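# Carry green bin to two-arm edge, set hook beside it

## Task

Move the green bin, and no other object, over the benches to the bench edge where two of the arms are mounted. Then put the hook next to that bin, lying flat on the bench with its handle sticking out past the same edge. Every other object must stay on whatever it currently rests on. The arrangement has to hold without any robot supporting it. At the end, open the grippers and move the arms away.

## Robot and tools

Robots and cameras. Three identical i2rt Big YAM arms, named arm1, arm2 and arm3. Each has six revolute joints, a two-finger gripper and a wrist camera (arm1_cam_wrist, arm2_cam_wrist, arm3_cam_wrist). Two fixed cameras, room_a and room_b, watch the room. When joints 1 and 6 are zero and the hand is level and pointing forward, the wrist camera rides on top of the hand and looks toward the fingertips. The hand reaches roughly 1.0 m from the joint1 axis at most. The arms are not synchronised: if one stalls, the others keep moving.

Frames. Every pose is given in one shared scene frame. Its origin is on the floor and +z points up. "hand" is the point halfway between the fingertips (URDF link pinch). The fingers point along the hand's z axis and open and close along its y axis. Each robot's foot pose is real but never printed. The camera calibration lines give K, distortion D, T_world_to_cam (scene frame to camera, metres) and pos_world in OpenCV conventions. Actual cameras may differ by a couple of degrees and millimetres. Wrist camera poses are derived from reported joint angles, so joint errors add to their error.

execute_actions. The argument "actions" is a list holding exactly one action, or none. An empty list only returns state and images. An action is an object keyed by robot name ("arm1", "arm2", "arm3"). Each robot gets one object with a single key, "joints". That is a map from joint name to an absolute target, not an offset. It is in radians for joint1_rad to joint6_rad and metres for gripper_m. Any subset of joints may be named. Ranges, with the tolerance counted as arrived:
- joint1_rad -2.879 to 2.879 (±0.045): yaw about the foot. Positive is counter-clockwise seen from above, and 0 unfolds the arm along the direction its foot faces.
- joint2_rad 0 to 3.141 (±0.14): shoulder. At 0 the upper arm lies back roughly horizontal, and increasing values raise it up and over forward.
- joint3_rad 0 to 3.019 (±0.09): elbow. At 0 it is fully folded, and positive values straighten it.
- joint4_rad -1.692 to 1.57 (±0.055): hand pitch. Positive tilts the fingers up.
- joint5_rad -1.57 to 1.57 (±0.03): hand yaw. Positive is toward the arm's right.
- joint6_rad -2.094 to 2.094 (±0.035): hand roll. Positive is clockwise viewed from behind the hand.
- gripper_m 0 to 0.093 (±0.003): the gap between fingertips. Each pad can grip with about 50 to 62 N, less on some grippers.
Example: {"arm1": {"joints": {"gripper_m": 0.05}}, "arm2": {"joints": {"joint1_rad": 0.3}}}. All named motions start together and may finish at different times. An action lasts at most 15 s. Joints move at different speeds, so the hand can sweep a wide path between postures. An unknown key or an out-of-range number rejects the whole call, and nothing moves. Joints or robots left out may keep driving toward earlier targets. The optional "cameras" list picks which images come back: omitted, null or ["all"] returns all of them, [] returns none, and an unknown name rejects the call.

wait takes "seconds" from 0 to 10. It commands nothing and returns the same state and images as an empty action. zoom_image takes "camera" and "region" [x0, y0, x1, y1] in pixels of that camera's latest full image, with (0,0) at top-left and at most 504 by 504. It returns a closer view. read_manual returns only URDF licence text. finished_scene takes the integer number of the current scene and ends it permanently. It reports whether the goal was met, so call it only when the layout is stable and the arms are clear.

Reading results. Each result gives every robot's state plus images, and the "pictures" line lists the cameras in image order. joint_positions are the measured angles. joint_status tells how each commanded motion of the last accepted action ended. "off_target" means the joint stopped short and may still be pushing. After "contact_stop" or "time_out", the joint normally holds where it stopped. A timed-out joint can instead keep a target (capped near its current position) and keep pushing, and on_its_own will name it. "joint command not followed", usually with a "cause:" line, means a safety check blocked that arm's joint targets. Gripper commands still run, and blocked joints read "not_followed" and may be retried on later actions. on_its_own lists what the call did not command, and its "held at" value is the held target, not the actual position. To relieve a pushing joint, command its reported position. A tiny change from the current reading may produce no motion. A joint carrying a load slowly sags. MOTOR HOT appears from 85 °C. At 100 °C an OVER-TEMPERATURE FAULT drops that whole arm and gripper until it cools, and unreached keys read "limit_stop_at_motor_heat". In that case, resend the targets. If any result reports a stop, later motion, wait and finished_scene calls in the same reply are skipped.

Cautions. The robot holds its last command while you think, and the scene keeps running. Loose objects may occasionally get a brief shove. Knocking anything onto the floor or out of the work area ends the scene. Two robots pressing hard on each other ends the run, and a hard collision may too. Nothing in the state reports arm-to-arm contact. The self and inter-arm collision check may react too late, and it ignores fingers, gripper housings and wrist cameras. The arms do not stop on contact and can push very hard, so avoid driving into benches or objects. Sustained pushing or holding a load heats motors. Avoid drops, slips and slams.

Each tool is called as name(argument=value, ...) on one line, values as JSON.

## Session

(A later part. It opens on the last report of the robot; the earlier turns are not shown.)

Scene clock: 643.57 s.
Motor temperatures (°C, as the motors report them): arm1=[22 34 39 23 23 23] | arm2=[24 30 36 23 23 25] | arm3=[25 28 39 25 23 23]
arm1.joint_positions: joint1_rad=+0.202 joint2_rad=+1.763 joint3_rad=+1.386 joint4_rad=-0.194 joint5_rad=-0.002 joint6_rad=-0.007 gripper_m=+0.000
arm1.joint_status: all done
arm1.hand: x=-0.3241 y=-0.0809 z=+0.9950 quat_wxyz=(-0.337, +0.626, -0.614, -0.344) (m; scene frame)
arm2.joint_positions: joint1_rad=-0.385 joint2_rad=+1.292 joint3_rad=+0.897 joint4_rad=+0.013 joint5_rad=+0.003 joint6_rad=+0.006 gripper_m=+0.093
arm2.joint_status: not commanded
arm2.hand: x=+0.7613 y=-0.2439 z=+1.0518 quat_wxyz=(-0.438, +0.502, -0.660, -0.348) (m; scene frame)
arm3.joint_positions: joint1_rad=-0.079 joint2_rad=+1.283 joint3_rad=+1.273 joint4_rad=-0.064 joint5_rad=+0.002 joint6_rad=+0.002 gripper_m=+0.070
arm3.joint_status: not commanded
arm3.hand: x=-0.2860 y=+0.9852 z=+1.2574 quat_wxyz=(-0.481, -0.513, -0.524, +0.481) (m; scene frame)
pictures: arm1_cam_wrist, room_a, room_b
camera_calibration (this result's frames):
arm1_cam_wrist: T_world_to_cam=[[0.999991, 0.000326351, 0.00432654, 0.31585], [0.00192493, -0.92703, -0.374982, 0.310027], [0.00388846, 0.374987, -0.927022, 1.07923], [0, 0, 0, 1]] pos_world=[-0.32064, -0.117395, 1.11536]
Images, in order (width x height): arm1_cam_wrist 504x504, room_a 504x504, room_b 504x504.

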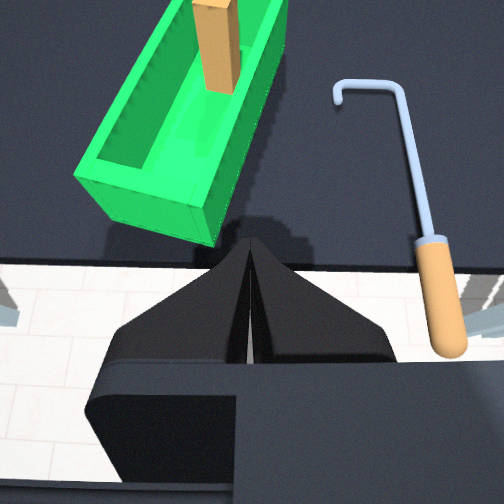

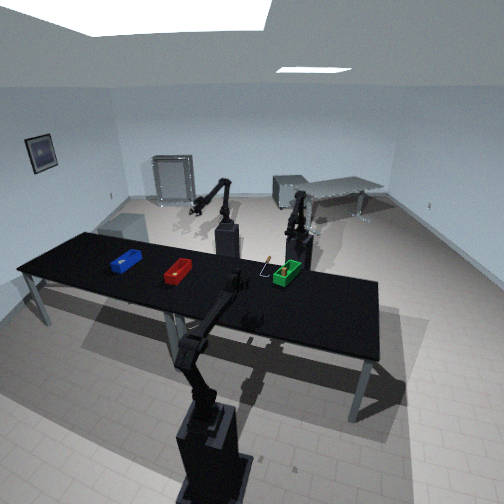

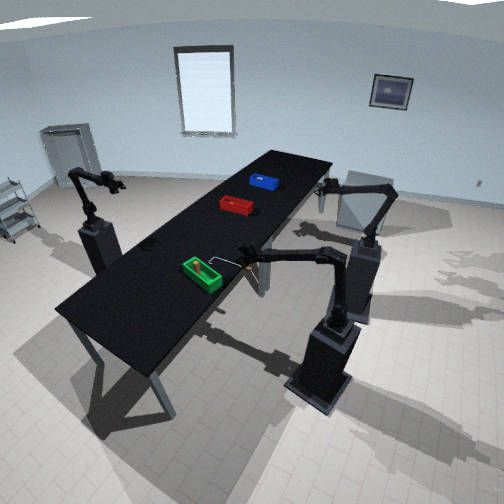

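execute_actions(actions=[{"arm1":{"joints":{"joint1_rad":0.30,"joint2_rad":1.95,"joint3_rad":2.335,"joint4_rad":-0.75}}}], cameras=[])

execute_actions(actions=[{"arm1":{"joints":{"joint2_rad":2.35}}}], cameras=["arm1_cam_wrist","room_b"])

Scene clock: 662.23 s.
Motor temperatures (°C, as the motors report them): arm1=[22 33 40 23 23 23] | arm2=[24 29 36 23 23 25] | arm3=[25 28 40 25 23 23]
arm1.joint_positions: joint1_rad=+0.311 joint2_rad=+1.957 joint3_rad=+2.302 joint4_rad=-0.746 joint5_rad=-0.001 joint6_rad=-0.007 gripper_m=+0.000
arm1.joint_status: all done
arm1.hand: x=-0.4119 y=+0.0024 z=+1.2694 quat_wxyz=(-0.367, +0.625, -0.550, -0.416) (m; scene frame)
arm2.joint_positions: joint1_rad=-0.385 joint2_rad=+1.292 joint3_rad=+0.897 joint4_rad=+0.013 joint5_rad=+0.003 joint6_rad=+0.006 gripper_m=+0.093
arm2.joint_status: not commanded
arm2.hand: x=+0.7613 y=-0.2439 z=+1.0518 quat_wxyz=(-0.438, +0.502, -0.660, -0.348) (m; scene frame)
arm3.joint_positions: joint1_rad=-0.079 joint2_rad=+1.283 joint3_rad=+1.273 joint4_rad=-0.064 joint5_rad=+0.002 joint6_rad=+0.002 gripper_m=+0.070
arm3.joint_status: not commanded
arm3.hand: x=-0.2860 y=+0.9852 z=+1.2574 quat_wxyz=(-0.481, -0.513, -0.524, +0.481) (m; scene frame)
pictures: none
No camera images: the call's "cameras" was empty. Leave "cameras" out to get every camera's image.

Scene clock: 663.83 s.
Motor temperatures (°C, as the motors report them): arm1=[22 33 40 23 23 23] | arm2=[24 29 36 23 23 25] | arm3=[25 28 40 25 23 23]
arm1.joint_positions: joint1_rad=+0.308 joint2_rad=+2.357 joint3_rad=+2.303 joint4_rad=-0.746 joint5_rad=+0.002 joint6_rad=-0.006 gripper_m=+0.000
arm1.joint_status: all done
arm1.hand: x=-0.4205 y=+0.0807 z=+0.9329 quat_wxyz=(-0.250, +0.694, -0.613, -0.283) (m; scene frame)
arm2.joint_positions: joint1_rad=-0.385 joint2_rad=+1.292 joint3_rad=+0.897 joint4_rad=+0.013 joint5_rad=+0.003 joint6_rad=+0.006 gripper_m=+0.093
arm2.joint_status: not commanded
arm2.hand: x=+0.7613 y=-0.2439 z=+1.0518 quat_wxyz=(-0.438, +0.502, -0.660, -0.348) (m; scene frame)
arm3.joint_positions: joint1_rad=-0.079 joint2_rad=+1.283 joint3_rad=+1.273 joint4_rad=-0.064 joint5_rad=+0.002 joint6_rad=+0.002 gripper_m=+0.070
arm3.joint_status: not commanded
arm3.hand: x=-0.2860 y=+0.9852 z=+1.2574 quat_wxyz=(-0.481, -0.513, -0.524, +0.481) (m; scene frame)
pictures: arm1_cam_wrist, room_b
camera_calibration (this result's frames):
arm1_cam_wrist: T_world_to_cam=[[0.994403, 0.105189, 0.00987631, 0.396396], [0.105447, -0.982313, -0.154731, 0.279273], [-0.00657434, 0.154907, -0.987907, 1.03164], [0, 0, 0, 1]] pos_world=[-0.416844, 0.0728287, 1.05846]
Images, in order (width x height): arm1_cam_wrist 504x504, room_b 504x504.

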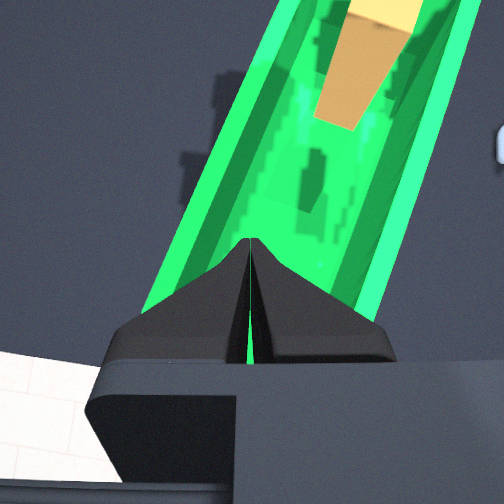

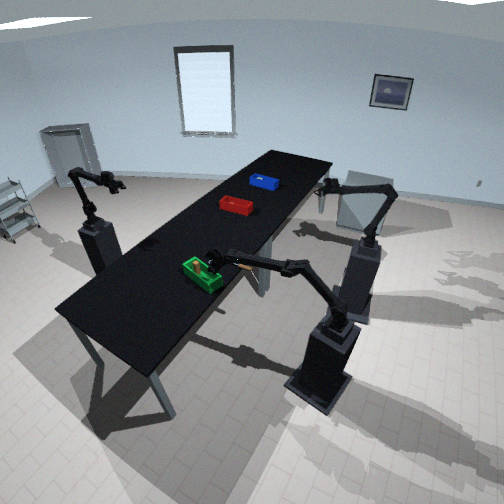

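execute_actions(actions=[{"arm1":{"joints":{"joint2_rad":2.415,"joint4_rad":-0.82}}}], cameras=[])

execute_actions(actions=[{"arm1":{"joints":{"joint1_rad":0.20}}}], cameras=["arm1_cam_wrist","room_b","arm3_cam_wrist"])

zoom_image(camera="room_b", region=[170, 230, 290, 320])

Scene clock: 674.10 s.
Motor temperatures (°C, as the motors report them): arm1=[22 34 41 23 23 23] | arm2=[24 29 36 23 23 25] | arm3=[25 28 40 25 23 23]
arm1.joint_positions: joint1_rad=+0.308 joint2_rad=+2.424 joint3_rad=+2.303 joint4_rad=-0.811 joint5_rad=+0.003 joint6_rad=-0.006 gripper_m=+0.000
arm1.joint_status: all done
arm1.hand: x=-0.4189 y=+0.0682 z=+0.8655 quat_wxyz=(-0.210, +0.711, -0.628, -0.237) (m; scene frame)
arm2.joint_positions: joint1_rad=-0.385 joint2_rad=+1.292 joint3_rad=+0.897 joint4_rad=+0.013 joint5_rad=+0.003 joint6_rad=+0.006 gripper_m=+0.093
arm2.joint_status: not commanded
arm2.hand: x=+0.7613 y=-0.2439 z=+1.0518 quat_wxyz=(-0.438, +0.502, -0.660, -0.348) (m; scene frame)
arm3.joint_positions: joint1_rad=-0.079 joint2_rad=+1.283 joint3_rad=+1.273 joint4_rad=-0.064 joint5_rad=+0.002 joint6_rad=+0.002 gripper_m=+0.070
arm3.joint_status: not commanded
arm3.hand: x=-0.2860 y=+0.9852 z=+1.2574 quat_wxyz=(-0.481, -0.513, -0.524, +0.481) (m; scene frame)
pictures: none
No camera images: the call's "cameras" was empty. Leave "cameras" out to get every camera's image.

Scene clock: 675.33 s.
Motor temperatures (°C, as the motors report them): arm1=[22 34 41 23 23 23] | arm2=[24 29 36 23 23 25] | arm3=[25 28 40 25 23 23]
arm1.joint_positions: joint1_rad=+0.190 joint2_rad=+2.424 joint3_rad=+2.303 joint4_rad=-0.813 joint5_rad=-0.002 joint6_rad=-0.006 gripper_m=+0.000
arm1.joint_status: all done
arm1.hand: x=-0.3165 y=+0.0738 z=+0.8645 quat_wxyz=(-0.220, +0.673, -0.669, -0.225) (m; scene frame)
arm2.joint_positions: joint1_rad=-0.385 joint2_rad=+1.292 joint3_rad=+0.897 joint4_rad=+0.013 joint5_rad=+0.003 joint6_rad=+0.006 gripper_m=+0.093
arm2.joint_status: not commanded
arm2.hand: x=+0.7613 y=-0.2439 z=+1.0518 quat_wxyz=(-0.438, +0.502, -0.660, -0.348) (m; scene frame)
arm3.joint_positions: joint1_rad=-0.079 joint2_rad=+1.283 joint3_rad=+1.273 joint4_rad=-0.064 joint5_rad=+0.002 joint6_rad=+0.002 gripper_m=+0.070
arm3.joint_status: not commanded
arm3.hand: x=-0.2860 y=+0.9852 z=+1.2574 quat_wxyz=(-0.481, -0.513, -0.524, +0.481) (m; scene frame)
pictures: arm1_cam_wrist, arm3_cam_wrist, room_b
camera_calibration (this result's frames):
arm1_cam_wrist: T_world_to_cam=[[0.999935, -0.00849097, 0.00757531, 0.306553], [-0.00832912, -0.999742, -0.0211466, 0.100757], [0.00775291, 0.0210822, -0.999748, 0.990465], [0, 0, 0, 1]] pos_world=[-0.313373, 0.0824523, 0.990023]
arm3_cam_wrist: T_world_to_cam=[[-0.999927, -0.00384237, 0.0114781, -0.298418], [-0.0112716, 0.641195, -0.767295, 0.335062], [-0.00441149, -0.767368, -0.641192, 1.68557], [0, 0, 0, 1]] pos_world=[-0.287183, 1.07746, 1.34129]
Images, in order (width x height): arm1_cam_wrist 504x504, arm3_cam_wrist 504x504, room_b 504x504.

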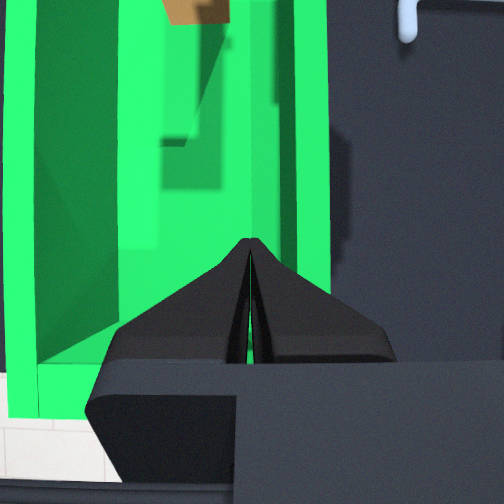

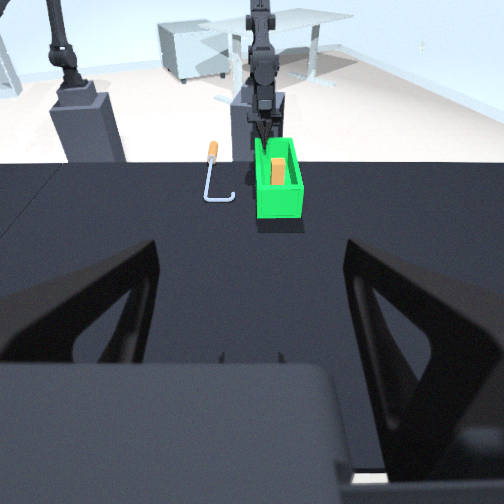

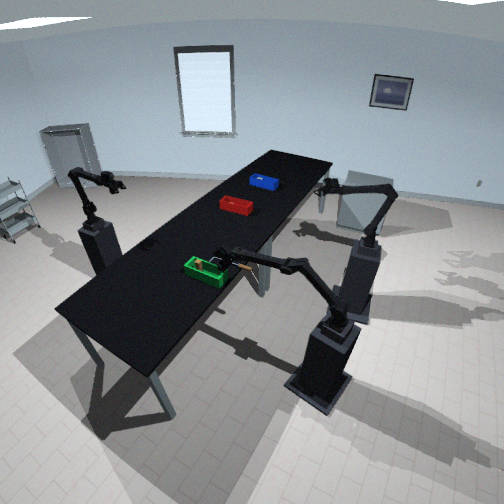

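Region (170, 230, 290, 320) of room_b's 504x504 image, scaled by 4.200, with more detail than that image has; it fills the top 378 rows of this view, and the rest is white.

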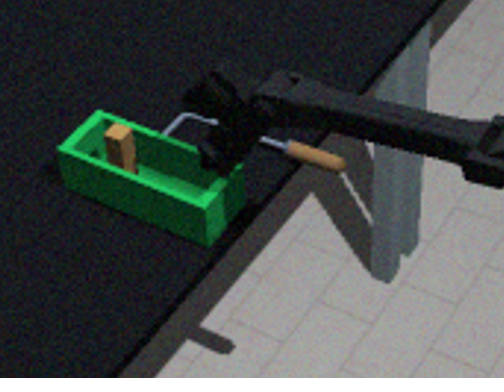

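Square, ~2 cm from the edge. Retract.

execute_actions(actions=[{"arm1":{"joints":{"joint2_rad":1.5}}}], cameras=["room_b"])

finished_scene(scene=1)

Scene clock: 682.87 s.
Motor temperatures (°C, as the motors report them): arm1=[22 35 41 23 23 23] | arm2=[24 29 36 23 23 25] | arm3=[25 28 40 25 23 23]
arm1.joint_positions: joint1_rad=+0.190 joint2_rad=+1.504 joint3_rad=+2.316 joint4_rad=-0.821 joint5_rad=-0.002 joint6_rad=-0.006 gripper_m=+0.000
arm1.joint_status: all done
arm1.hand: x=-0.3120 y=-0.2329 z=+1.5667 quat_wxyz=(-0.498, +0.502, -0.500, -0.500) (m; scene frame)
arm2.joint_positions: joint1_rad=-0.385 joint2_rad=+1.292 joint3_rad=+0.897 joint4_rad=+0.013 joint5_rad=+0.003 joint6_rad=+0.006 gripper_m=+0.093
arm2.joint_status: not commanded
arm2.hand: x=+0.7613 y=-0.2439 z=+1.0518 quat_wxyz=(-0.438, +0.502, -0.660, -0.348) (m; scene frame)
arm3.joint_positions: joint1_rad=-0.079 joint2_rad=+1.283 joint3_rad=+1.273 joint4_rad=-0.064 joint5_rad=+0.002 joint6_rad=+0.002 gripper_m=+0.070
arm3.joint_status: not commanded
arm3.hand: x=-0.2860 y=+0.9852 z=+1.2574 quat_wxyz=(-0.481, -0.513, -0.524, +0.481) (m; scene frame)
pictures: room_b
Images, in order (width x height): room_b 504x504.

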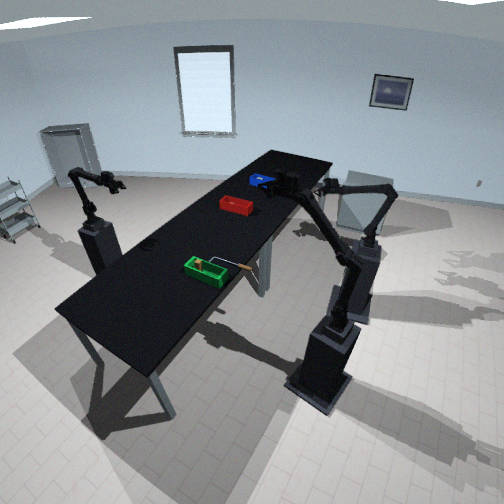

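The scene is finished: the task was done.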